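# Flip a clear plastic sheet across an open card holder

## Task

The card holder lies open; on the half that carries the strap, a clear plastic sheet is bound at the spine on top of the pages, like a leaf. Turn that sheet over the spine so it ends up lying flat and fully spread on the opposite half. The card holder must remain open and flat on the table. Neither a stack of pages alone nor the whole holder may ever be lifted to a steep angle; doing so is a failure. All items must settle shortly after the work ends, and a result that holds only because the robot is touching it does not count. Finally release everything and move the grippers away.

## Robot and tools

Robot: two arms, left_arm and right_arm, each with six revolute joints and a parallel two-finger gripper. Cameras: cam_high (504x504 overview), cam_left_wrist and cam_right_wrist (616x616 each), delivered in that order with each execute_actions result unless "pictures": false is passed.

Scene frame (used for reported gripper poses): origin on the tabletop midway between the arms, +x pointing out over the table, +z up, left_arm mounted on the +y side. The names left and right do not correspond to image sides. Gripper pose is printed as end_effector_position (metres) plus end_effector_quat_wxyz; the position is the point between the finger pads, roughly 1 cm short of the tips, and can be somewhat inaccurate when the arm is stretched far. In the gripper's own frame the fingers extend along +z and close along y.

Tool execute_actions, argument actions: a list holding at most one item, or empty.
- Empty list: no command, just the current state.
- Motion item: {"rows": [...], "steps": n}, n from 1 to 15 (default 15), each step 1/30 s. rows holds 1 to 15 rows; each row is applied for one step and the final row repeats to fill remaining steps. Every row is exactly 14 numbers covering both arms, even if one stays still: left_arm waist, shoulder, elbow, wrist pitch, wrist yaw, wrist roll, opening, then the same seven for right_arm. Joint values are absolute target angles in radians (same convention as the Joint positions line), not offsets. Ranges per arm: waist -2.880..2.880, shoulder 0.000..3.142, elbow 0.000..3.019, wrist pitch -1.693..1.571, wrist yaw -1.571..1.571, wrist roll -2.094..2.094. A target more than 0.019 rad beyond a limit and farther out than the last reported angle causes the whole call to be rejected with nothing sent. True limits may differ from these by up to 0.019 rad; targets beyond the true limit are clipped, and a "joint sent to its limit" line may appear (possibly referring to an earlier action). Absence of that line does not prove more travel exists. Opening is an absolute value from -1 (closed) to +1 (fully open, 0.094 m between pads).
- Wait item: {"steps": n} with n up to 300; returns after n steps counted from the previous result, including your thinking time.
- Optional pictures boolean.

Motion limits: each step, the commanded target is clamped to a lead over the measured angle of 0.264 (waist), 0.32 (shoulder), 0.276 (elbow), 0.33 (wrist pitch), 0.186 (wrist yaw), 0.522 (wrist roll) rad, and all joints of an arm are scaled back if the gripper would move more than 70 mm from its measured spot. Large moves therefore take several actions. Between calls the arms keep heading to the last row sent, until motion nearly stops or a step is HELD; after that, only a new action moves them further. Fingers already moving keep moving.

Result lines: state line with both gripper poses; Joint positions and Joint velocities, one block per arm (six joints in rad and rad/s, then pad gap in m and m/s); grip_measured, the measured opening on the command scale (each gripper may be off by about 1 mm); joint torques in joint order, raw and offset, nonzero even in free air; "joint command not followed" means a clearance check altered or blocked joint targets on some steps, while the rest of the row ran; HELD marks steps where the row was partly or wholly not sent; MOTOR HOT appears from 85 °C, and at 100 °C an OVER-TEMPERATURE FAULT makes that arm go limp and drop until it cools.

Gripping: to hold something, command an opening below grip_measured; about 0.03 below gives a firm hold, smaller gaps a gentler one. Pads push up to roughly 50-62 N, less on very thin items (under about 2 mm), and can spike briefly on first contact. A thin plastic sheet will be grasped weakly, so pinch near its free edge or lift it by sliding under it.

Tool zoom_image: camera (cam_high, cam_left_wrist or cam_right_wrist) and region [x0, y0, x1, y1] in pixels of that camera's latest image, top-left origin, at most 504x504. Returns an enlarged view.

Tool finished_scene: scene (integer 1 or 2), the current scene's number.

Suggested order: look, locate the sheet's free edge away from the spine, lift it gently, swing it over the spine keeping page stacks and the holder low, lay it flat and smooth on the other half, release, retract both arms, confirm everything is still, then finish.

Avoid: raising page stacks or the holder steeply, pushing rigid objects off the table, collisions or hard pressing between the arms, dropping or slamming items, hard pushes, holding loads so long that motors overheat, and leaving the sheet in place only by gripper contact.

Each tool is called as name([rows], argument=value, ...), one row to a line, values as JSON.

## Session

execute_actions(actions=[])

Scene clock: 0.00 s of 4800.00 s.
left_arm: end_effector_position=(+0.5044, +0.3543, +0.4940) grip_measured=+1.000 end_effector_quat_wxyz=(+0.710, -0.007, +0.705, +0.009) | right_arm: end_effector_position=(+0.5520, -0.2320, +0.5035) grip_measured=+1.000 end_effector_quat_wxyz=(+0.712, -0.066, +0.696, +0.062)
Joint positions: left_arm=[-0.017  1.055  1.052  0.01  -0.014  0.004  0.094] | right_arm=[ 0.012  1.039  1.057  0.005 -0.006 -0.006  0.094]
Joint velocities: left_arm=[-0.015  0.005 -0.002  0.002  0.051  0.007  0.   ] | right_arm=[ 0.005 -0.005  0.002 -0.012  0.022 -0.051  0.   ]
Joint torques (N m, as the arm reports them, + toward a larger angle): no reading
Motor temperatures (°C, as the motors report them): left_arm=[22 27 35 23 23 20] | right_arm=[21 24 25 22 24 24]

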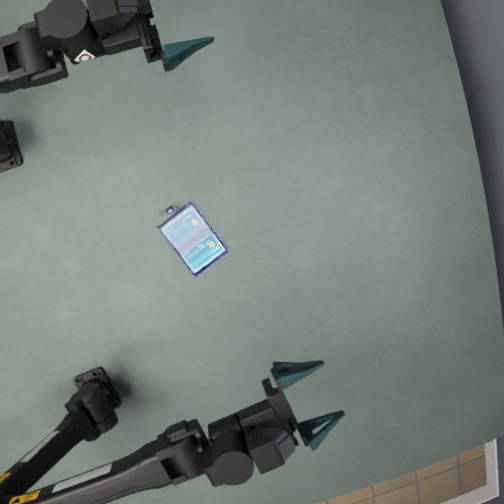

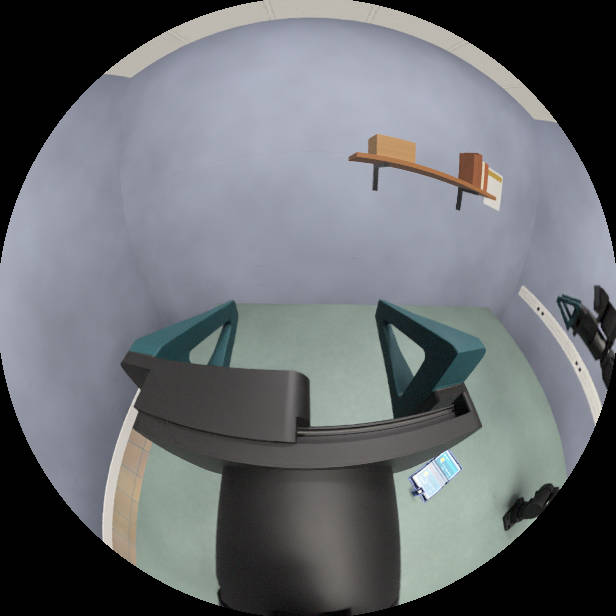

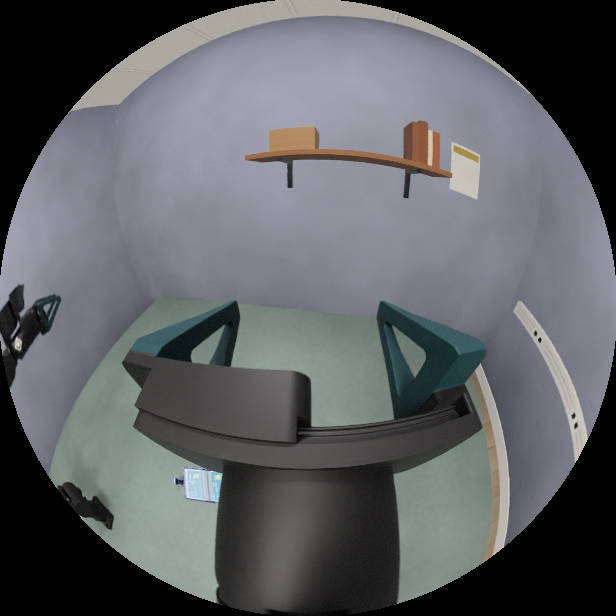

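zoom_image(camera="cam_high", region=[145, 190, 245, 290])

Region (145, 190, 245, 290) of cam_high's 504x504 image, scaled by 5.040, with more detail than that image has.

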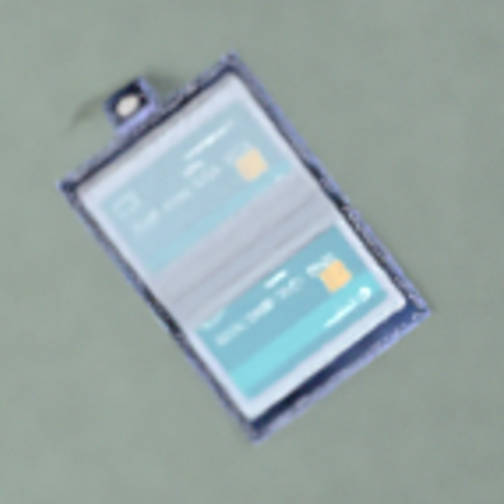

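execute_actions([
  {"rows": [[-0.018,1.058,1.052,0.01,-0.01,-0.005,1,0.018,1.04,1.05,0.015,0.0,0.0,0.95],[-0.019,1.062,1.05,0.009,-0.005,-0.015,1,0.026,1.041,1.04,0.028,0.012,0.004,0.9],[-0.021,1.067,1.047,0.008,0.0,-0.028,1,0.036,1.042,1.027,0.042,0.026,0.009,0.84],[-0.023,1.073,1.043,0.007,0.007,-0.044,1,0.048,1.043,1.012,0.06,0.042,0.015,0.77],[-0.025,1.08,1.039,0.006,0.015,-0.062,1,0.062,1.044,0.994,0.08,0.06,0.021,0.7],[-0.027,1.087,1.034,0.005,0.023,-0.082,1,0.077,1.045,0.974,0.102,0.08,0.028,0.63],[-0.029,1.095,1.029,0.005,0.032,-0.103,1,0.093,1.046,0.952,0.126,0.101,0.035,0.56],[-0.031,1.103,1.024,0.004,0.042,-0.125,1,0.11,1.048,0.929,0.152,0.124,0.043,0.49],[-0.033,1.112,1.018,0.003,0.052,-0.148,1,0.128,1.049,0.905,0.179,0.148,0.051,0.42],[-0.036,1.121,1.012,0.003,0.063,-0.172,1,0.146,1.051,0.88,0.207,0.173,0.059,0.35],[-0.038,1.13,1.006,0.002,0.074,-0.197,1,0.165,1.053,0.854,0.235,0.198,0.067,0.28],[-0.041,1.14,1.0,0.002,0.085,-0.222,1,0.185,1.055,0.828,0.264,0.223,0.075,0.21],[-0.044,1.15,0.993,0.001,0.096,-0.248,1,0.206,1.057,0.802,0.292,0.249,0.083,0.14],[-0.047,1.16,0.987,0.0,0.108,-0.274,1,0.228,1.059,0.776,0.321,0.274,0.092,0.07],[-0.05,1.17,0.98,0.0,0.12,-0.3,1,0.25,1.062,0.75,0.35,0.3,0.1,0]], "steps": 15},
], pictures=false)

execute_actions([
  {"rows": [[-0.056,1.184,0.971,-0.001,0.136,-0.332,1,0.281,1.07,0.722,0.379,0.325,0.111,-0.07],[-0.064,1.198,0.963,-0.003,0.152,-0.364,1,0.313,1.08,0.694,0.408,0.35,0.123,-0.14],[-0.073,1.212,0.954,-0.004,0.168,-0.396,1,0.344,1.092,0.666,0.437,0.375,0.134,-0.21],[-0.083,1.226,0.945,-0.005,0.184,-0.428,1,0.375,1.105,0.638,0.466,0.4,0.145,-0.28],[-0.094,1.24,0.937,-0.007,0.2,-0.46,1,0.407,1.119,0.61,0.495,0.425,0.157,-0.35],[-0.105,1.254,0.928,-0.008,0.216,-0.492,1,0.438,1.134,0.583,0.524,0.45,0.168,-0.42],[-0.117,1.268,0.919,-0.009,0.232,-0.524,1,0.469,1.149,0.556,0.552,0.475,0.179,-0.49],[-0.129,1.282,0.911,-0.011,0.248,-0.556,1,0.501,1.165,0.53,0.58,0.5,0.191,-0.56],[-0.141,1.296,0.902,-0.012,0.264,-0.588,1,0.532,1.181,0.505,0.608,0.524,0.202,-0.63],[-0.154,1.31,0.893,-0.013,0.28,-0.62,1,0.563,1.197,0.481,0.635,0.548,0.213,-0.7],[-0.167,1.324,0.885,-0.015,0.296,-0.652,1,0.595,1.213,0.458,0.661,0.571,0.225,-0.77],[-0.18,1.338,0.876,-0.016,0.312,-0.684,1,0.626,1.23,0.436,0.686,0.593,0.236,-0.84],[-0.193,1.352,0.867,-0.017,0.328,-0.716,1,0.657,1.246,0.416,0.709,0.614,0.247,-0.9],[-0.206,1.366,0.859,-0.019,0.344,-0.748,1,0.689,1.263,0.397,0.731,0.633,0.259,-0.95],[-0.22,1.38,0.85,-0.02,0.36,-0.78,1,0.72,1.28,0.38,0.75,0.65,0.27,-1]], "steps": 15},
], pictures=false)

execute_actions([
  {"rows": [[-0.239,1.394,0.842,-0.021,0.375,-0.81,1,0.753,1.3,0.371,0.76,0.66,0.276,-1],[-0.259,1.408,0.834,-0.022,0.39,-0.84,1,0.786,1.321,0.363,0.77,0.668,0.282,-1],[-0.279,1.422,0.826,-0.023,0.405,-0.87,1,0.819,1.343,0.357,0.778,0.676,0.287,-1],[-0.299,1.436,0.818,-0.024,0.42,-0.9,1,0.852,1.365,0.352,0.785,0.683,0.292,-1],[-0.319,1.45,0.81,-0.025,0.434,-0.928,1,0.884,1.388,0.348,0.791,0.689,0.297,-1],[-0.339,1.464,0.802,-0.026,0.448,-0.955,1,0.915,1.411,0.345,0.796,0.694,0.301,-1],[-0.359,1.478,0.795,-0.027,0.461,-0.98,1,0.945,1.434,0.342,0.8,0.698,0.305,-1],[-0.378,1.491,0.788,-0.028,0.473,-1.003,1,0.973,1.457,0.34,0.803,0.7,0.308,-1],[-0.396,1.504,0.781,-0.029,0.484,-1.024,1,0.998,1.479,0.338,0.806,0.702,0.31,-1],[-0.413,1.516,0.774,-0.03,0.494,-1.043,1,1.02,1.5,0.337,0.808,0.703,0.312,-1],[-0.428,1.527,0.768,-0.031,0.503,-1.06,1,1.039,1.52,0.336,0.809,0.704,0.313,-1],[-0.44,1.537,0.763,-0.032,0.511,-1.074,1,1.054,1.538,0.335,0.81,0.704,0.314,-1],[-0.45,1.546,0.758,-0.033,0.517,-1.086,1,1.066,1.553,0.335,0.81,0.704,0.315,-1],[-0.457,1.554,0.754,-0.034,0.521,-1.095,1,1.074,1.565,0.335,0.81,0.704,0.315,-1],[-0.461,1.56,0.752,-0.034,0.524,-1.1,1,1.078,1.573,0.335,0.81,0.704,0.315,-1]], "steps": 15},
], pictures=false)

execute_actions([
  {"steps": 12},
])

Scene clock: 108.40 s of 4800.00 s.
left_arm: end_effector_position=(+0.5260, +0.3260, +0.4293) grip_measured=+1.000 end_effector_quat_wxyz=(+0.660, -0.032, +0.744, -0.103) | right_arm: end_effector_position=(+0.5278, -0.1864, +0.4000) grip_measured=+0.033 end_effector_quat_wxyz=(+0.710, -0.011, +0.701, +0.055)
Joint positions: left_arm=[-0.031  1.128  1.008  0.01   0.107 -0.186  0.094] | right_arm=[0.205 1.047 0.793 0.271 0.275 0.058 0.049]
Joint velocities: left_arm=[-0.103  0.347 -0.247 -0.007  0.3   -0.681  0.   ] | right_arm=[ 0.63   0.073 -0.75   0.808  0.637  0.227 -0.062]
Joint torques (N m, as the arm reports them, + toward a larger angle): left_arm=[-2.05 -5.36  9.62  1.44  0.15 -0.24] | right_arm=[-0.92 -4.23 10.03  3.11  0.08  0.29]
Motor temperatures (°C, as the motors report them): left_arm=[22 26 44 23 23 20] | right_arm=[21 23 33 22 23 24]
Steps of this call (steps 1 to 90: nothing new was sent; then 104.90 s passed at rest; steps 91 to 105: all 15 steps of this action). Readings (joint positions):
91: left_arm=[-0.017 1.055 1.052 0.010 -0.014 0.004] | right_arm=[0.012 1.039 1.056 0.005 -0.006 -0.006]
92: left_arm=[-0.017 1.055 1.052 0.010 -0.011 0.004] | right_arm=[0.013 1.039 1.054 0.005 0.001 -0.006]
94: left_arm=[-0.017 1.055 1.052 0.010 -0.001 -0.004] | right_arm=[0.018 1.039 1.041 0.019 0.027 -0.004]
98: left_arm=[-0.017 1.062 1.049 0.010 0.031 -0.047] | right_arm=[0.063 1.039 0.972 0.089 0.104 0.012]
105: the state above

Scene clock: 108.90 s of 4800.00 s.
left_arm: end_effector_position=(+0.5193, +0.2013, +0.2382) grip_measured=+1.000 end_effector_quat_wxyz=(+0.421, -0.108, +0.836, -0.334) | right_arm: end_effector_position=(+0.4110, -0.0744, +0.1909) grip_measured=-0.974 end_effector_quat_wxyz=(+0.651, -0.028, +0.752, +0.100)
Joint positions: left_arm=[-0.187  1.339  0.876 -0.002  0.344 -0.63   0.094] | right_arm=[0.663 1.251 0.407 0.679 0.63  0.213 0.001]
Joint velocities: left_arm=[-0.386  0.386 -0.232 -0.042  0.403 -0.96   0.   ] | right_arm=[ 0.884  0.464 -0.54   0.657  0.432  0.344 -0.043]
Joint torques (N m, as the arm reports them, + toward a larger angle): left_arm=[-1.77 -7.83  8.73  1.13  0.24 -0.18] | right_arm=[-0.79 -5.03  7.52  3.24  0.13  0.24]
Motor temperatures (°C, as the motors report them): left_arm=[22 26 44 23 23 20] | right_arm=[21 23 32 22 23 24]
Steps of this call (steps 1 to 15: all 15 steps of this action). Readings (joint positions):
1: left_arm=[-0.035 1.141 0.999 0.010 0.121 -0.210] | right_arm=[0.228 1.051 0.766 0.300 0.301 0.067]
2: left_arm=[-0.039 1.154 0.991 0.010 0.136 -0.237] | right_arm=[0.252 1.056 0.740 0.329 0.327 0.075]
4: left_arm=[-0.051 1.183 0.973 0.010 0.167 -0.292] | right_arm=[0.309 1.070 0.687 0.388 0.377 0.095]
8: left_arm=[-0.092 1.241 0.937 0.007 0.231 -0.411] | right_arm=[0.440 1.125 0.578 0.503 0.475 0.136]
15: the state above

Scene clock: 109.40 s of 4800.00 s.
left_arm: end_effector_position=(+0.4090, +0.0600, +0.0874) grip_measured=+1.000 end_effector_quat_wxyz=(+0.119, -0.168, +0.883, -0.422) | right_arm: end_effector_position=(+0.2835, +0.0203, +0.0663) grip_measured=-0.995 end_effector_quat_wxyz=(+0.565, -0.191, +0.790, +0.142)
Joint positions: left_arm=[-0.452  1.533  0.764 -0.02   0.519 -1.02   0.094] | right_arm=[1.066 1.553 0.339 0.784 0.698 0.297 0.   ]
Joint velocities: left_arm=[-0.259  0.249 -0.154 -0.042  0.007 -0.491  0.   ] | right_arm=[ 0.249  0.405 -0.032  0.007  0.022  0.066  0.   ]
Joint torques (N m, as the arm reports them, + toward a larger angle): left_arm=[-0.03 -9.35  7.55  0.83  0.34 -0.16] | right_arm=[-1.28 -6.14  4.12  3.42  0.46  0.29]
Motor temperatures (°C, as the motors report them): left_arm=[22 26 44 23 23 20] | right_arm=[21 23 32 22 23 24]
Steps of this call (steps 1 to 15: all 15 steps of this action). Readings (joint positions):
1: left_arm=[-0.201 1.352 0.867 -0.004 0.359 -0.662] | right_arm=[0.693 1.268 0.390 0.699 0.645 0.224]
2: left_arm=[-0.216 1.366 0.859 -0.005 0.374 -0.693] | right_arm=[0.725 1.285 0.376 0.715 0.656 0.233]
4: left_arm=[-0.249 1.394 0.843 -0.007 0.403 -0.755] | right_arm=[0.788 1.322 0.358 0.739 0.673 0.250]
8: left_arm=[-0.331 1.450 0.812 -0.011 0.459 -0.871] | right_arm=[0.917 1.409 0.348 0.770 0.693 0.275]
15: the state above

Scene clock: 109.80 s of 4800.00 s.
left_arm: end_effector_position=(+0.3995, +0.0575, +0.0735) grip_measured=+1.000 end_effector_quat_wxyz=(+0.092, -0.194, +0.883, -0.417) | right_arm: end_effector_position=(+0.2792, +0.0195, +0.0569) grip_measured=-0.995 end_effector_quat_wxyz=(+0.559, -0.197, +0.793, +0.138)
Joint positions: left_arm=[-0.463  1.551  0.753 -0.023  0.522 -1.078  0.094] | right_arm=[1.076 1.576 0.335 0.786 0.7   0.304 0.   ]
Joint velocities: left_arm=[ 0.005  0.005  0.007 -0.002 -0.051 -0.022  0.   ] | right_arm=[-0.005 -0.005 -0.007  0.002  0.051  0.007  0.   ]
Joint torques (N m, as the arm reports them, + toward a larger angle): left_arm=[-1.14 -9.39  7.56  0.91  0.38 -0.16] | right_arm=[-1.27 -6.39  3.91  3.25  0.42  0.28]
Motor temperatures (°C, as the motors report them): left_arm=[22 26 44 23 23 20] | right_arm=[21 23 32 22 23 24]
Steps of this call (steps 1 to 12: the robot went on to your last target). Readings (joint positions):
1: left_arm=[-0.459 1.541 0.760 -0.021 0.521 -1.033] | right_arm=[1.073 1.565 0.338 0.784 0.698 0.298]
2: left_arm=[-0.463 1.547 0.756 -0.022 0.522 -1.043] | right_arm=[1.076 1.573 0.336 0.784 0.698 0.300]
4: left_arm=[-0.463 1.551 0.753 -0.023 0.522 -1.058] | right_arm=[1.076 1.576 0.335 0.784 0.699 0.302]
8: left_arm=[-0.463 1.551 0.753 -0.023 0.522 -1.073] | right_arm=[1.076 1.576 0.335 0.786 0.700 0.303]
12: the state above

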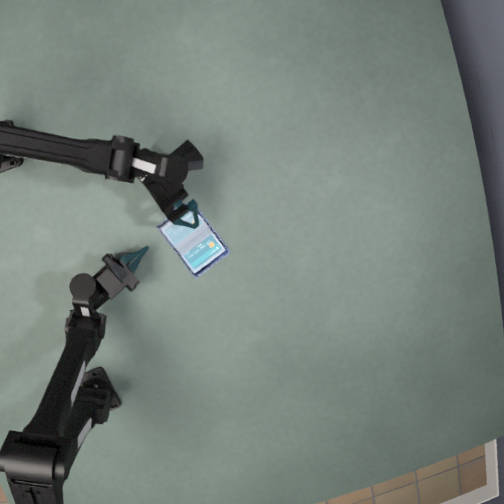

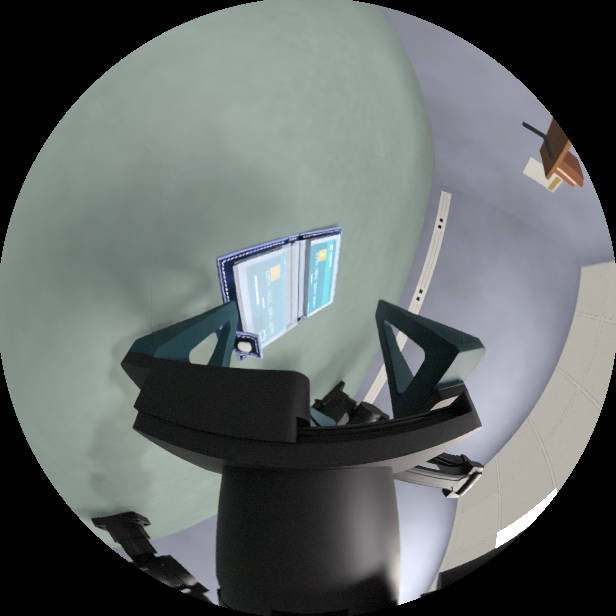

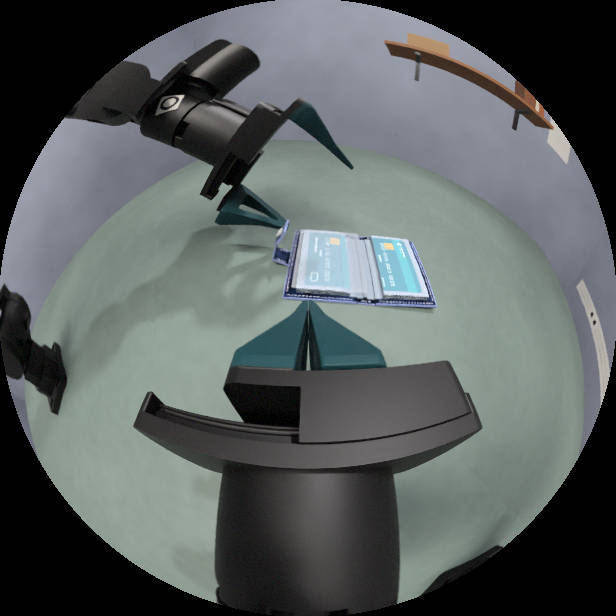

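zoom_image(camera="cam_right_wrist", region=[210, 180, 390, 320])

zoom_image(camera="cam_left_wrist", region=[180, 220, 350, 380])

Region (210, 180, 390, 320) of cam_right_wrist's 616x616 image, scaled by 2.800, with more detail than that image has.

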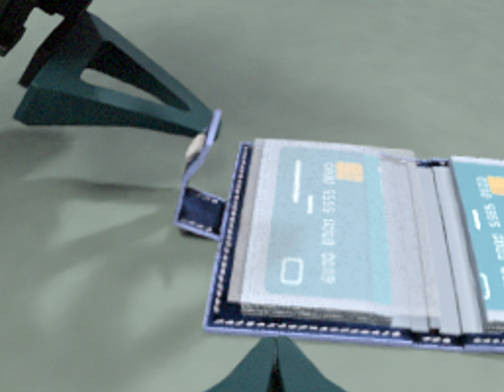

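Region (180, 220, 350, 380) of cam_left_wrist's 616x616 image, scaled by 2.965, with more detail than that image has; it fills the top 474 rows of this view, and the rest is white.

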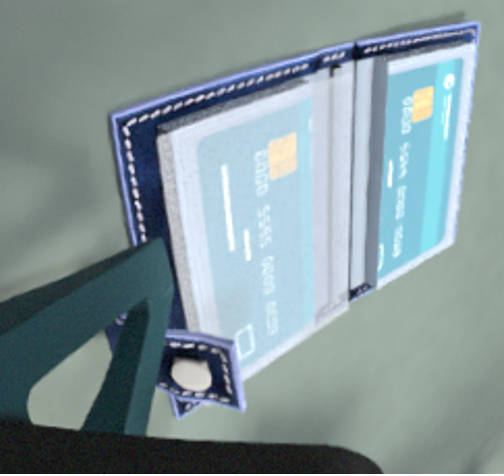

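execute_actions([
  {"rows": [[-0.455,1.565,0.775,-0.02,0.524,-1.1,1,1.078,1.573,0.335,0.81,0.704,0.315,-1],[-0.451,1.57,0.795,-0.005,0.524,-1.1,1,1.078,1.573,0.335,0.81,0.704,0.315,-1],[-0.448,1.575,0.801,0.003,0.524,-1.1,1,1.078,1.573,0.335,0.81,0.704,0.315,-1],[-0.445,1.58,0.806,0.006,0.524,-1.1,1,1.078,1.573,0.335,0.81,0.704,0.315,-1],[-0.442,1.586,0.811,0.009,0.524,-1.1,1,1.078,1.573,0.335,0.81,0.704,0.315,-1],[-0.439,1.592,0.816,0.012,0.524,-1.1,1,1.078,1.573,0.335,0.81,0.704,0.315,-1],[-0.436,1.598,0.82,0.015,0.524,-1.1,1,1.078,1.573,0.335,0.81,0.704,0.315,-1],[-0.434,1.605,0.824,0.018,0.524,-1.1,1,1.078,1.573,0.335,0.81,0.704,0.315,-1],[-0.432,1.612,0.828,0.021,0.524,-1.1,1,1.078,1.573,0.335,0.81,0.704,0.315,-1],[-0.431,1.619,0.831,0.024,0.524,-1.1,1,1.078,1.573,0.335,0.81,0.704,0.315,-1],[-0.43,1.626,0.834,0.027,0.524,-1.1,1,1.078,1.573,0.335,0.81,0.704,0.315,-1],[-0.429,1.633,0.836,0.03,0.524,-1.1,1,1.078,1.573,0.335,0.81,0.704,0.315,-1],[-0.429,1.639,0.838,0.033,0.524,-1.1,1,1.078,1.573,0.335,0.81,0.704,0.315,-1],[-0.429,1.644,0.8395,0.035,0.524,-1.1,1,1.078,1.573,0.335,0.81,0.704,0.315,-1],[-0.429,1.6465,0.8395,0.037,0.524,-1.1,1,1.078,1.573,0.335,0.81,0.704,0.315,-1]], "steps": 15},
], pictures=false)

execute_actions([
  {"steps": 8},
])

zoom_image(camera="cam_right_wrist", region=[230, 190, 350, 290])

zoom_image(camera="cam_left_wrist", region=[190, 250, 320, 380])

Scene clock: 140.73 s of 4800.00 s.
left_arm: end_effector_position=(+0.4237, +0.0606, +0.0627) grip_measured=+1.000 end_effector_quat_wxyz=(+0.099, -0.205, +0.879, -0.419) | right_arm: end_effector_position=(+0.2792, +0.0195, +0.0569) grip_measured=-0.995 end_effector_quat_wxyz=(+0.559, -0.197, +0.793, +0.138)
Joint positions: left_arm=[-0.438  1.617  0.791  0.013  0.522 -1.082  0.094] | right_arm=[1.076 1.576 0.335 0.786 0.7   0.305 0.   ]
Joint velocities: left_arm=[ 0.005  0.142  0.051  0.071 -0.081 -0.037  0.   ] | right_arm=[ 0.005 -0.015 -0.007 -0.017  0.022 -0.037 -0.001]
Joint torques (N m, as the arm reports them, + toward a larger angle): left_arm=[-0.23 -9.65 10.69  2.17  0.38 -0.17] | right_arm=[-1.11 -6.29  4.    3.18  0.39  0.28]
Motor temperatures (°C, as the motors report them): left_arm=[22 27 40 23 23 20] | right_arm=[21 23 28 22 24 24]
Steps of this call (steps 1 to 30: the robot went on to your last target; steps 31 to 90: nothing new was sent; then 27.43 s passed at rest; steps 91 to 105: all 15 steps of this action). Readings (joint positions):
91: left_arm=[-0.463 1.551 0.753 -0.023 0.522 -1.082] | right_arm=[1.076 1.576 0.335 0.786 0.700 0.305]
92: left_arm=[-0.463 1.551 0.753 -0.023 0.522 -1.082] | right_arm=[1.076 1.576 0.335 0.786 0.700 0.305]
94: left_arm=[-0.463 1.552 0.753 -0.020 0.522 -1.082] | right_arm=[1.076 1.576 0.335 0.786 0.700 0.305]
98: left_arm=[-0.453 1.567 0.763 -0.009 0.522 -1.082] | right_arm=[1.076 1.576 0.335 0.786 0.700 0.305]
105: the state above

Scene clock: 141.00 s of 4800.00 s.
left_arm: end_effector_position=(+0.4237, +0.0607, +0.0577) grip_measured=+1.000 end_effector_quat_wxyz=(+0.096, -0.207, +0.880, -0.416) | right_arm: end_effector_position=(+0.2792, +0.0195, +0.0569) grip_measured=-0.995 end_effector_quat_wxyz=(+0.559, -0.197, +0.793, +0.138)
Joint positions: left_arm=[-0.438  1.629  0.792  0.015  0.522 -1.083  0.094] | right_arm=[1.076 1.576 0.335 0.786 0.7   0.305 0.   ]
Joint velocities: left_arm=[-0.005  0.005 -0.007  0.012  0.066  0.051  0.   ] | right_arm=[-0.005 -0.005 -0.002 -0.027 -0.022 -0.095 -0.001]
Joint torques (N m, as the arm reports them, + toward a larger angle): left_arm=[ 0.07 -9.5  10.77  2.27  0.38 -0.16] | right_arm=[-1.49 -6.46  3.99  3.27  0.4   0.3 ]
Motor temperatures (°C, as the motors report them): left_arm=[22 27 40 23 23 20] | right_arm=[21 23 28 22 24 24]
Steps of this call (steps 1 to 8: the robot went on to your last target). Readings (joint positions):
1: left_arm=[-0.438 1.622 0.792 0.015 0.522 -1.082] | right_arm=[1.076 1.576 0.335 0.786 0.700 0.305]
2: left_arm=[-0.438 1.626 0.792 0.015 0.522 -1.082] | right_arm=[1.076 1.576 0.335 0.786 0.700 0.305]
4: left_arm=[-0.438 1.629 0.792 0.015 0.522 -1.083] | right_arm=[1.076 1.576 0.335 0.786 0.700 0.305]
8: the state above

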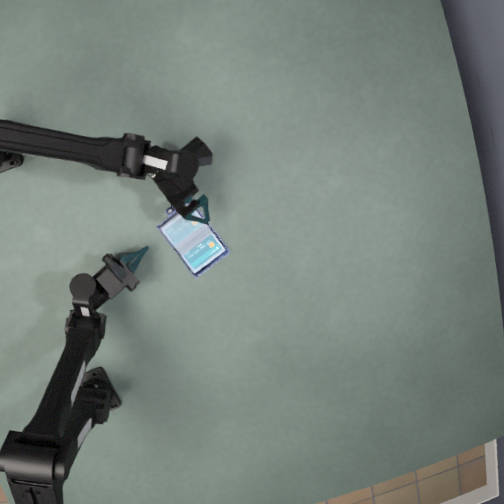

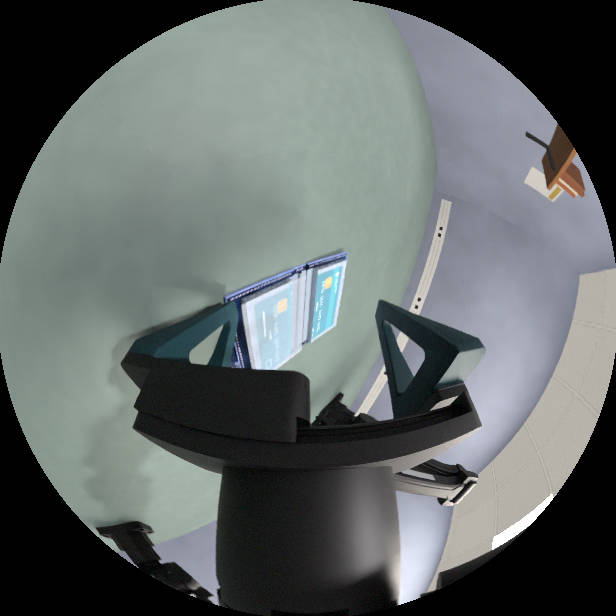

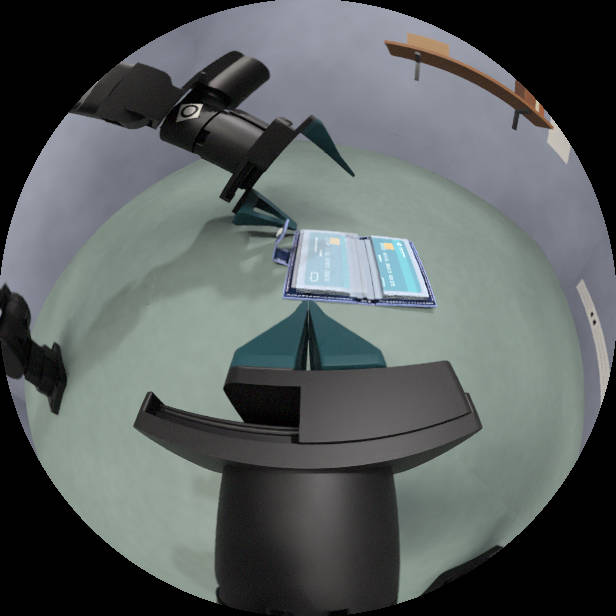

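Region (230, 190, 350, 290) of cam_right_wrist's 616x616 image, scaled by 4.200, with more detail than that image has.

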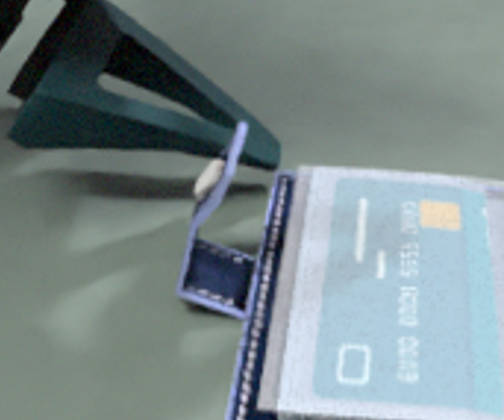

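Region (190, 250, 320, 380) of cam_left_wrist's 616x616 image, scaled by 3.877, with more detail than that image has.

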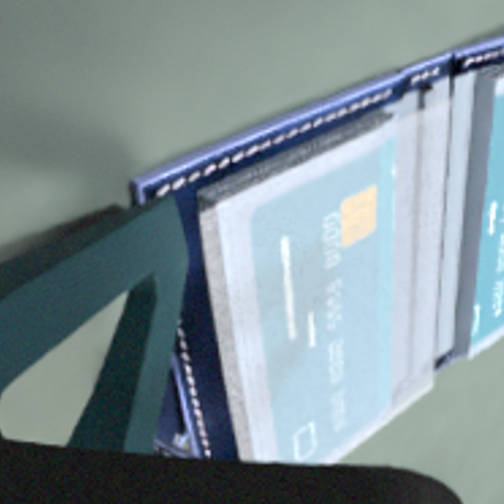

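execute_actions([
  {"rows": [[-0.435,1.648,0.8395,0.037,0.524,-1.1,1,1.078,1.573,0.335,0.81,0.704,0.315,-1],[-0.441,1.6495,0.8395,0.037,0.524,-1.1,1,1.078,1.573,0.335,0.81,0.704,0.315,-1],[-0.446,1.651,0.8395,0.037,0.524,-1.1,1,1.078,1.573,0.335,0.81,0.704,0.315,-1],[-0.448,1.6525,0.8395,0.037,0.524,-1.1,1,1.078,1.573,0.335,0.81,0.704,0.315,-1],[-0.45,1.654,0.8395,0.037,0.524,-1.1,1,1.078,1.573,0.335,0.81,0.704,0.315,-1],[-0.451,1.6555,0.8395,0.037,0.524,-1.1,1,1.078,1.573,0.335,0.81,0.704,0.315,-1],[-0.452,1.657,0.8395,0.037,0.524,-1.1,1,1.078,1.573,0.335,0.81,0.704,0.315,-1],[-0.453,1.6585,0.8395,0.037,0.524,-1.1,1,1.078,1.573,0.335,0.81,0.704,0.315,-1],[-0.454,1.66,0.8395,0.037,0.524,-1.1,1,1.078,1.573,0.335,0.81,0.704,0.315,-1]], "steps": 15},
])

zoom_image(camera="cam_right_wrist", region=[260, 205, 340, 265])

zoom_image(camera="cam_left_wrist", region=[200, 270, 300, 370])

Scene clock: 150.83 s of 4800.00 s.
left_arm: end_effector_position=(+0.4219, +0.0591, +0.0531) grip_measured=+1.000 end_effector_quat_wxyz=(+0.092, -0.206, +0.882, -0.414) | right_arm: end_effector_position=(+0.2792, +0.0195, +0.0569) grip_measured=-0.995 end_effector_quat_wxyz=(+0.559, -0.197, +0.793, +0.138)
Joint positions: left_arm=[-0.442  1.638  0.792  0.015  0.522 -1.083  0.094] | right_arm=[1.076 1.576 0.335 0.786 0.7   0.305 0.   ]
Joint velocities: left_arm=[ 0.005 -0.005 -0.007 -0.022  0.051  0.007  0.   ] | right_arm=[-0.005 -0.005  0.012 -0.007 -0.051  0.037  0.001]
Joint torques (N m, as the arm reports them, + toward a larger angle): left_arm=[-1.7  -9.38 10.7   2.29  0.38 -0.17] | right_arm=[-1.15 -6.51  4.01  3.24  0.41  0.28]
Motor temperatures (°C, as the motors report them): left_arm=[22 27 41 23 23 20] | right_arm=[21 23 27 22 24 24]
Steps of this call (steps 1 to 30: the robot went on to your last target; steps 31 to 90: nothing new was sent; then 6.33 s passed at rest; steps 91 to 105: all 15 steps of this action). Readings (joint positions):
91: left_arm=[-0.438 1.629 0.792 0.015 0.522 -1.083] | right_arm=[1.076 1.576 0.335 0.786 0.700 0.305]
92: left_arm=[-0.438 1.629 0.792 0.015 0.522 -1.083] | right_arm=[1.076 1.576 0.335 0.786 0.700 0.305]
94: left_arm=[-0.438 1.629 0.792 0.015 0.522 -1.083] | right_arm=[1.076 1.576 0.335 0.786 0.700 0.305]
98: left_arm=[-0.439 1.631 0.792 0.015 0.522 -1.083] | right_arm=[1.076 1.576 0.335 0.786 0.700 0.305]
105: the state above

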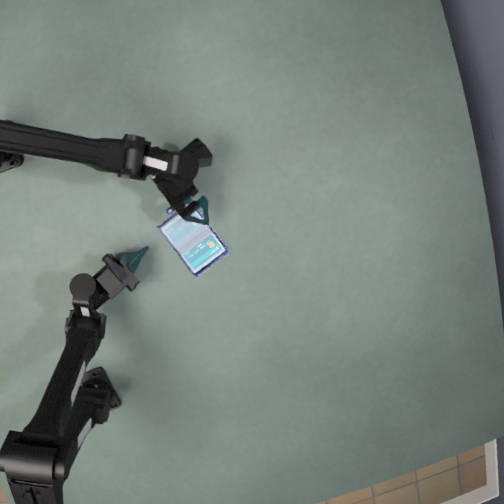

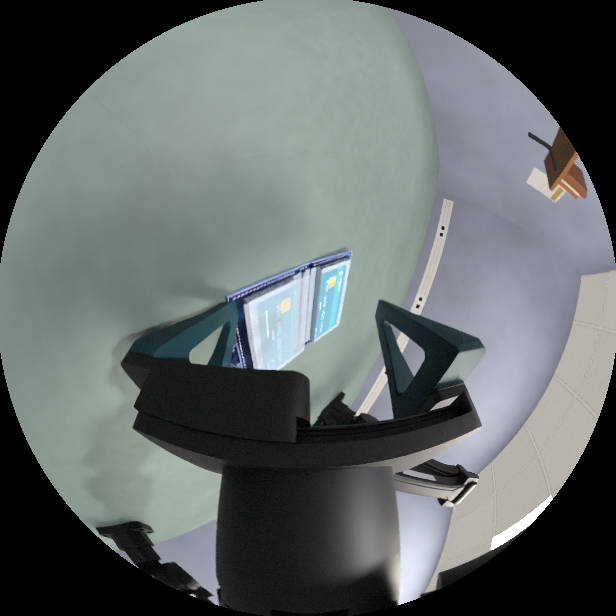

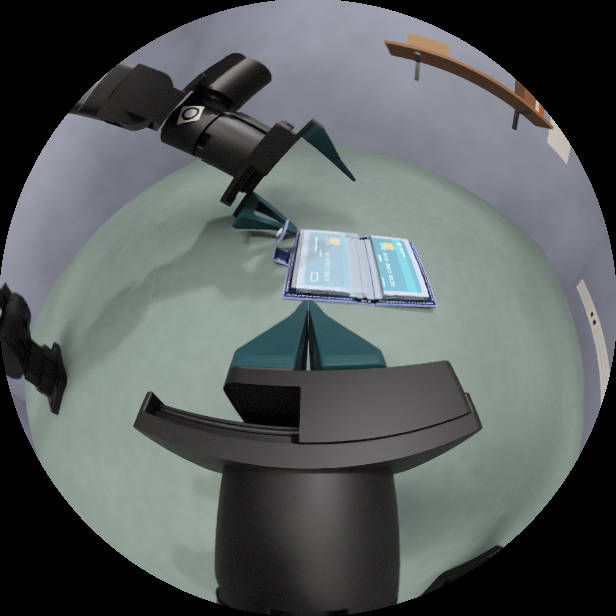

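Region (260, 205, 340, 265) of cam_right_wrist's 616x616 image, scaled by 6.300, with more detail than that image has; it fills the top 378 rows of this view, and the rest is white.

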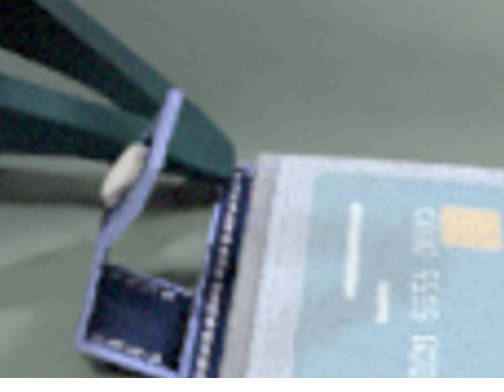

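Region (200, 270, 300, 370) of cam_left_wrist's 616x616 image, scaled by 5.040, with more detail than that image has.

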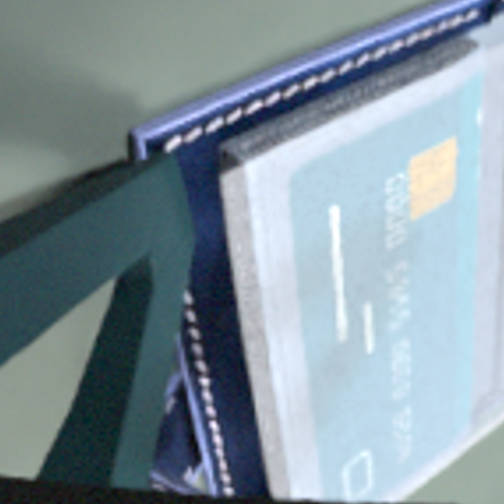

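execute_actions([
  {"rows": [[-0.455,1.661,0.8395,0.037,0.524,-1.1,1,1.078,1.573,0.335,0.81,0.704,0.315,-1],[-0.4565,1.662,0.8395,0.037,0.524,-1.1,1,1.078,1.573,0.335,0.81,0.704,0.315,-1],[-0.458,1.6625,0.8395,0.037,0.524,-1.1,1,1.078,1.573,0.335,0.81,0.704,0.315,-1],[-0.4595,1.663,0.8395,0.037,0.524,-1.1,1,1.078,1.573,0.335,0.81,0.704,0.315,-1],[-0.461,1.663,0.8395,0.037,0.524,-1.1,1,1.078,1.573,0.335,0.81,0.704,0.315,-1],[-0.4625,1.663,0.8395,0.037,0.524,-1.1,1,1.078,1.573,0.335,0.81,0.704,0.315,-1],[-0.464,1.663,0.8395,0.037,0.524,-1.1,1,1.078,1.573,0.335,0.81,0.704,0.315,-1],[-0.4655,1.663,0.8395,0.037,0.524,-1.1,1,1.078,1.573,0.335,0.81,0.704,0.315,-1],[-0.467,1.663,0.8395,0.037,0.524,-1.1,1,1.078,1.573,0.335,0.81,0.704,0.315,-1],[-0.4685,1.663,0.8395,0.037,0.524,-1.1,1,1.078,1.573,0.335,0.81,0.704,0.315,-1],[-0.47,1.663,0.8395,0.037,0.524,-1.1,1,1.078,1.573,0.335,0.81,0.704,0.315,-1]], "steps": 15},
])

zoom_image(camera="cam_right_wrist", region=[260, 205, 340, 265])

zoom_image(camera="cam_left_wrist", region=[200, 270, 300, 370])

Scene clock: 163.10 s of 4800.00 s.
left_arm: end_effector_position=(+0.4167, +0.0516, +0.0524) grip_measured=+1.000 end_effector_quat_wxyz=(+0.088, -0.199, +0.884, -0.415) | right_arm: end_effector_position=(+0.2792, +0.0195, +0.0569) grip_measured=-0.995 end_effector_quat_wxyz=(+0.559, -0.197, +0.793, +0.138)
Joint positions: left_arm=[-0.46   1.639  0.792  0.015  0.522 -1.083  0.094] | right_arm=[1.076 1.576 0.335 0.786 0.7   0.305 0.   ]
Joint velocities: left_arm=[-0.015  0.005 -0.002  0.007 -0.022 -0.022  0.   ] | right_arm=[ 0.005 -0.005 -0.017  0.007  0.007 -0.081  0.001]
Joint torques (N m, as the arm reports them, + toward a larger angle): left_arm=[-1.65 -9.11 10.7   2.3   0.38 -0.17] | right_arm=[-1.24 -6.41  3.98  3.35  0.43  0.28]
Motor temperatures (°C, as the motors report them): left_arm=[22 27 41 23 23 20] | right_arm=[21 23 27 22 24 24]
Steps of this call (steps 1 to 15: the robot went on to your last target; steps 16 to 90: nothing new was sent; then 8.77 s passed at rest; steps 91 to 105: all 15 steps of this action). Readings (joint positions):
91: left_arm=[-0.442 1.638 0.792 0.015 0.522 -1.083] | right_arm=[1.076 1.576 0.335 0.786 0.700 0.305]
92: left_arm=[-0.442 1.638 0.792 0.015 0.522 -1.083] | right_arm=[1.076 1.576 0.335 0.786 0.700 0.305]
94: left_arm=[-0.444 1.638 0.792 0.015 0.522 -1.083] | right_arm=[1.076 1.576 0.335 0.786 0.700 0.305]
98: left_arm=[-0.449 1.639 0.792 0.015 0.522 -1.083] | right_arm=[1.076 1.576 0.335 0.786 0.700 0.305]
105: the state above

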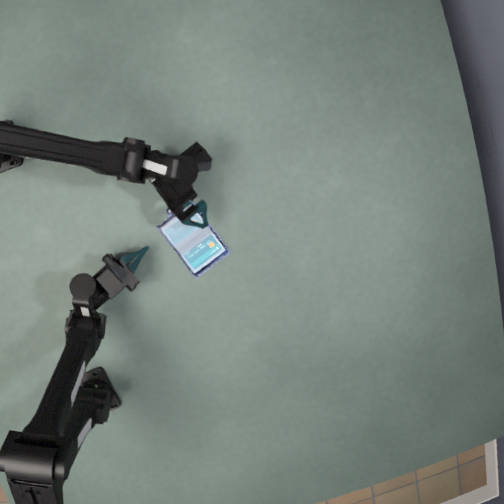

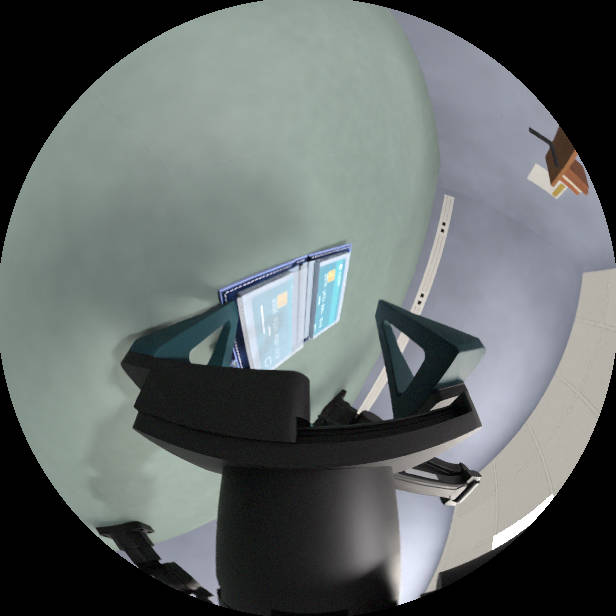

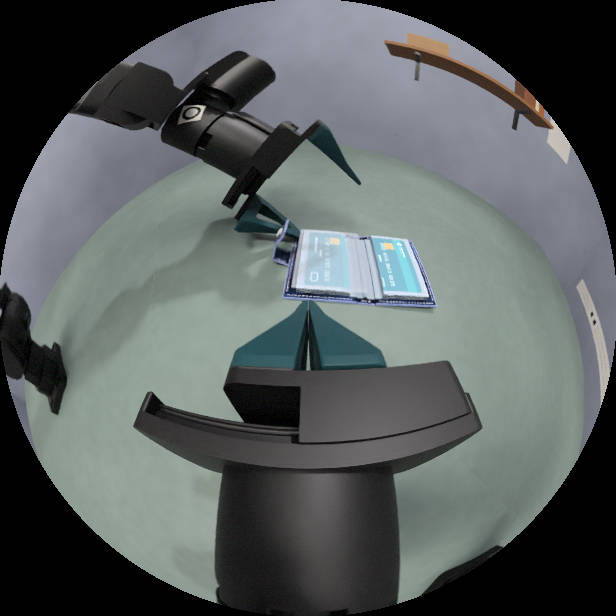

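Region (260, 205, 340, 265) of cam_right_wrist's 616x616 image, scaled by 6.300, with more detail than that image has; it fills the top 378 rows of this view, and the rest is white.

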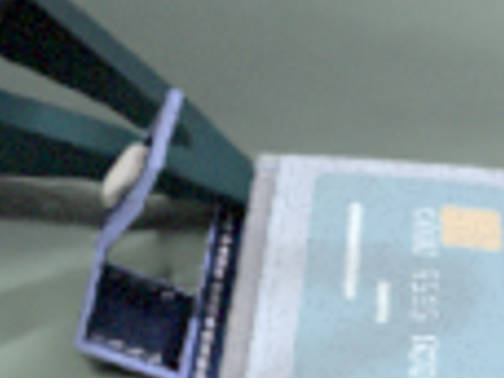

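Region (200, 270, 300, 370) of cam_left_wrist's 616x616 image, scaled by 5.040, with more detail than that image has.

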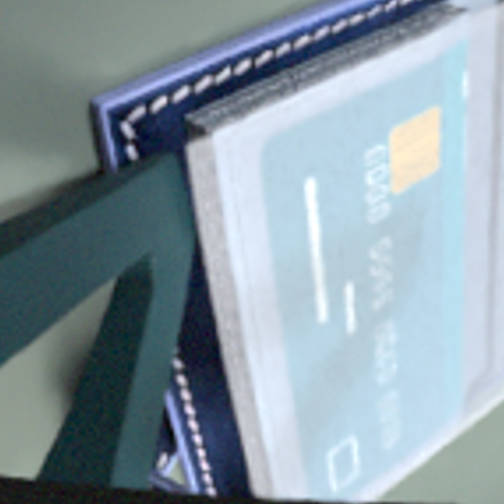

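execute_actions([
  {"rows": [[-0.4715,1.663,0.8395,0.037,0.524,-1.1,1,1.078,1.573,0.335,0.81,0.704,0.315,-1],[-0.473,1.663,0.8395,0.037,0.524,-1.1,1,1.078,1.573,0.335,0.81,0.704,0.315,-1],[-0.4745,1.663,0.8395,0.037,0.524,-1.1,1,1.078,1.573,0.335,0.81,0.704,0.315,-1],[-0.476,1.663,0.8395,0.037,0.524,-1.1,1,1.078,1.573,0.335,0.81,0.704,0.315,-1],[-0.4775,1.663,0.8395,0.037,0.524,-1.1,1,1.078,1.573,0.335,0.81,0.704,0.315,-1],[-0.479,1.663,0.8395,0.037,0.524,-1.1,1,1.078,1.573,0.335,0.81,0.704,0.315,-1],[-0.4805,1.663,0.8395,0.037,0.524,-1.1,1,1.078,1.573,0.335,0.81,0.704,0.315,-1],[-0.482,1.663,0.8395,0.037,0.524,-1.1,1,1.078,1.573,0.335,0.81,0.704,0.315,-1]], "steps": 15},
])

zoom_image(camera="cam_right_wrist", region=[260, 205, 340, 265])

zoom_image(camera="cam_left_wrist", region=[200, 270, 300, 370])

Scene clock: 179.00 s of 4800.00 s.
left_arm: end_effector_position=(+0.4131, +0.0464, +0.0524) grip_measured=+1.000 end_effector_quat_wxyz=(+0.085, -0.194, +0.885, -0.415) | right_arm: end_effector_position=(+0.2792, +0.0195, +0.0569) grip_measured=-0.995 end_effector_quat_wxyz=(+0.559, -0.197, +0.793, +0.138)
Joint positions: left_arm=[-0.472  1.639  0.792  0.015  0.522 -1.083  0.094] | right_arm=[1.076 1.576 0.335 0.786 0.7   0.305 0.   ]
Joint velocities: left_arm=[-0.005 -0.005  0.002 -0.012  0.007  0.022  0.   ] | right_arm=[-0.005 -0.005 -0.022  0.007 -0.007  0.051  0.   ]
Joint torques (N m, as the arm reports them, + toward a larger angle): left_arm=[-1.8  -9.13 10.72  2.29  0.38 -0.18] | right_arm=[-1.23 -6.67  4.04  3.27  0.4   0.31]
Motor temperatures (°C, as the motors report them): left_arm=[22 27 42 23 23 20] | right_arm=[21 23 27 22 24 24]
Steps of this call (steps 1 to 15: the robot went on to your last target; steps 16 to 90: nothing new was sent; then 12.40 s passed at rest; steps 91 to 105: all 15 steps of this action). Readings (joint positions):
91: left_arm=[-0.460 1.639 0.792 0.015 0.522 -1.083] | right_arm=[1.076 1.576 0.335 0.786 0.700 0.305]
92: left_arm=[-0.460 1.639 0.792 0.015 0.522 -1.083] | right_arm=[1.076 1.576 0.335 0.786 0.700 0.305]
94: left_arm=[-0.461 1.639 0.792 0.015 0.522 -1.083] | right_arm=[1.076 1.576 0.335 0.786 0.700 0.305]
98: left_arm=[-0.466 1.639 0.792 0.015 0.522 -1.083] | right_arm=[1.076 1.576 0.335 0.786 0.700 0.305]
105: the state above

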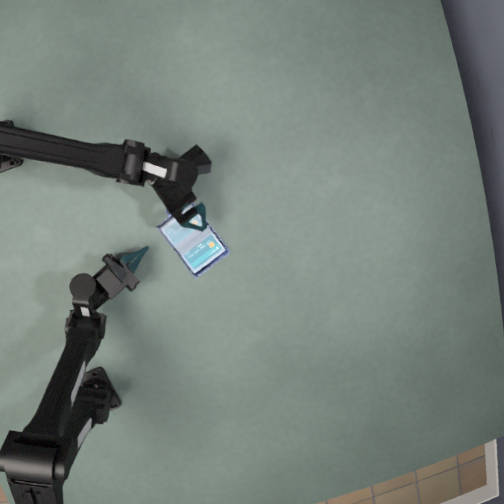

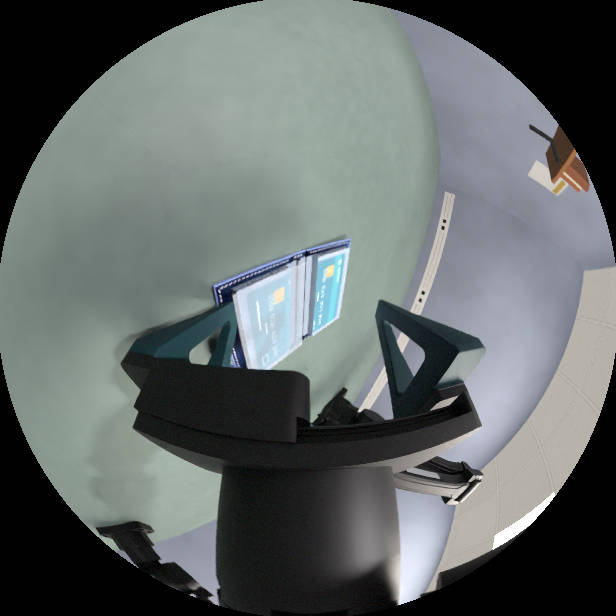

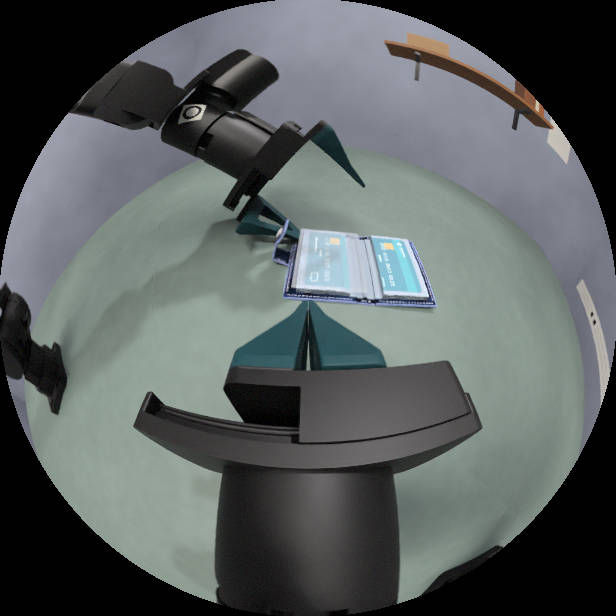

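Region (260, 205, 340, 265) of cam_right_wrist's 616x616 image, scaled by 6.300, with more detail than that image has; it fills the top 378 rows of this view, and the rest is white.

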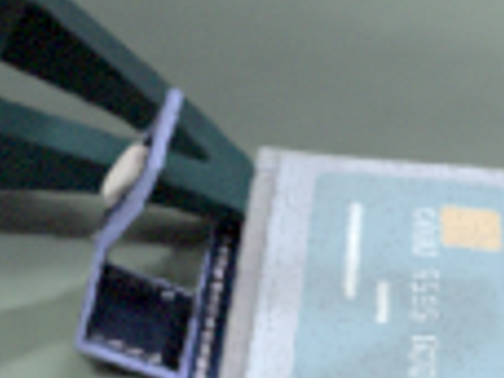

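Region (200, 270, 300, 370) of cam_left_wrist's 616x616 image, scaled by 5.040, with more detail than that image has.

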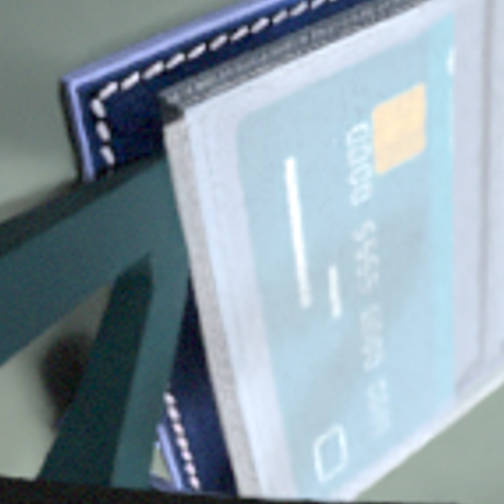

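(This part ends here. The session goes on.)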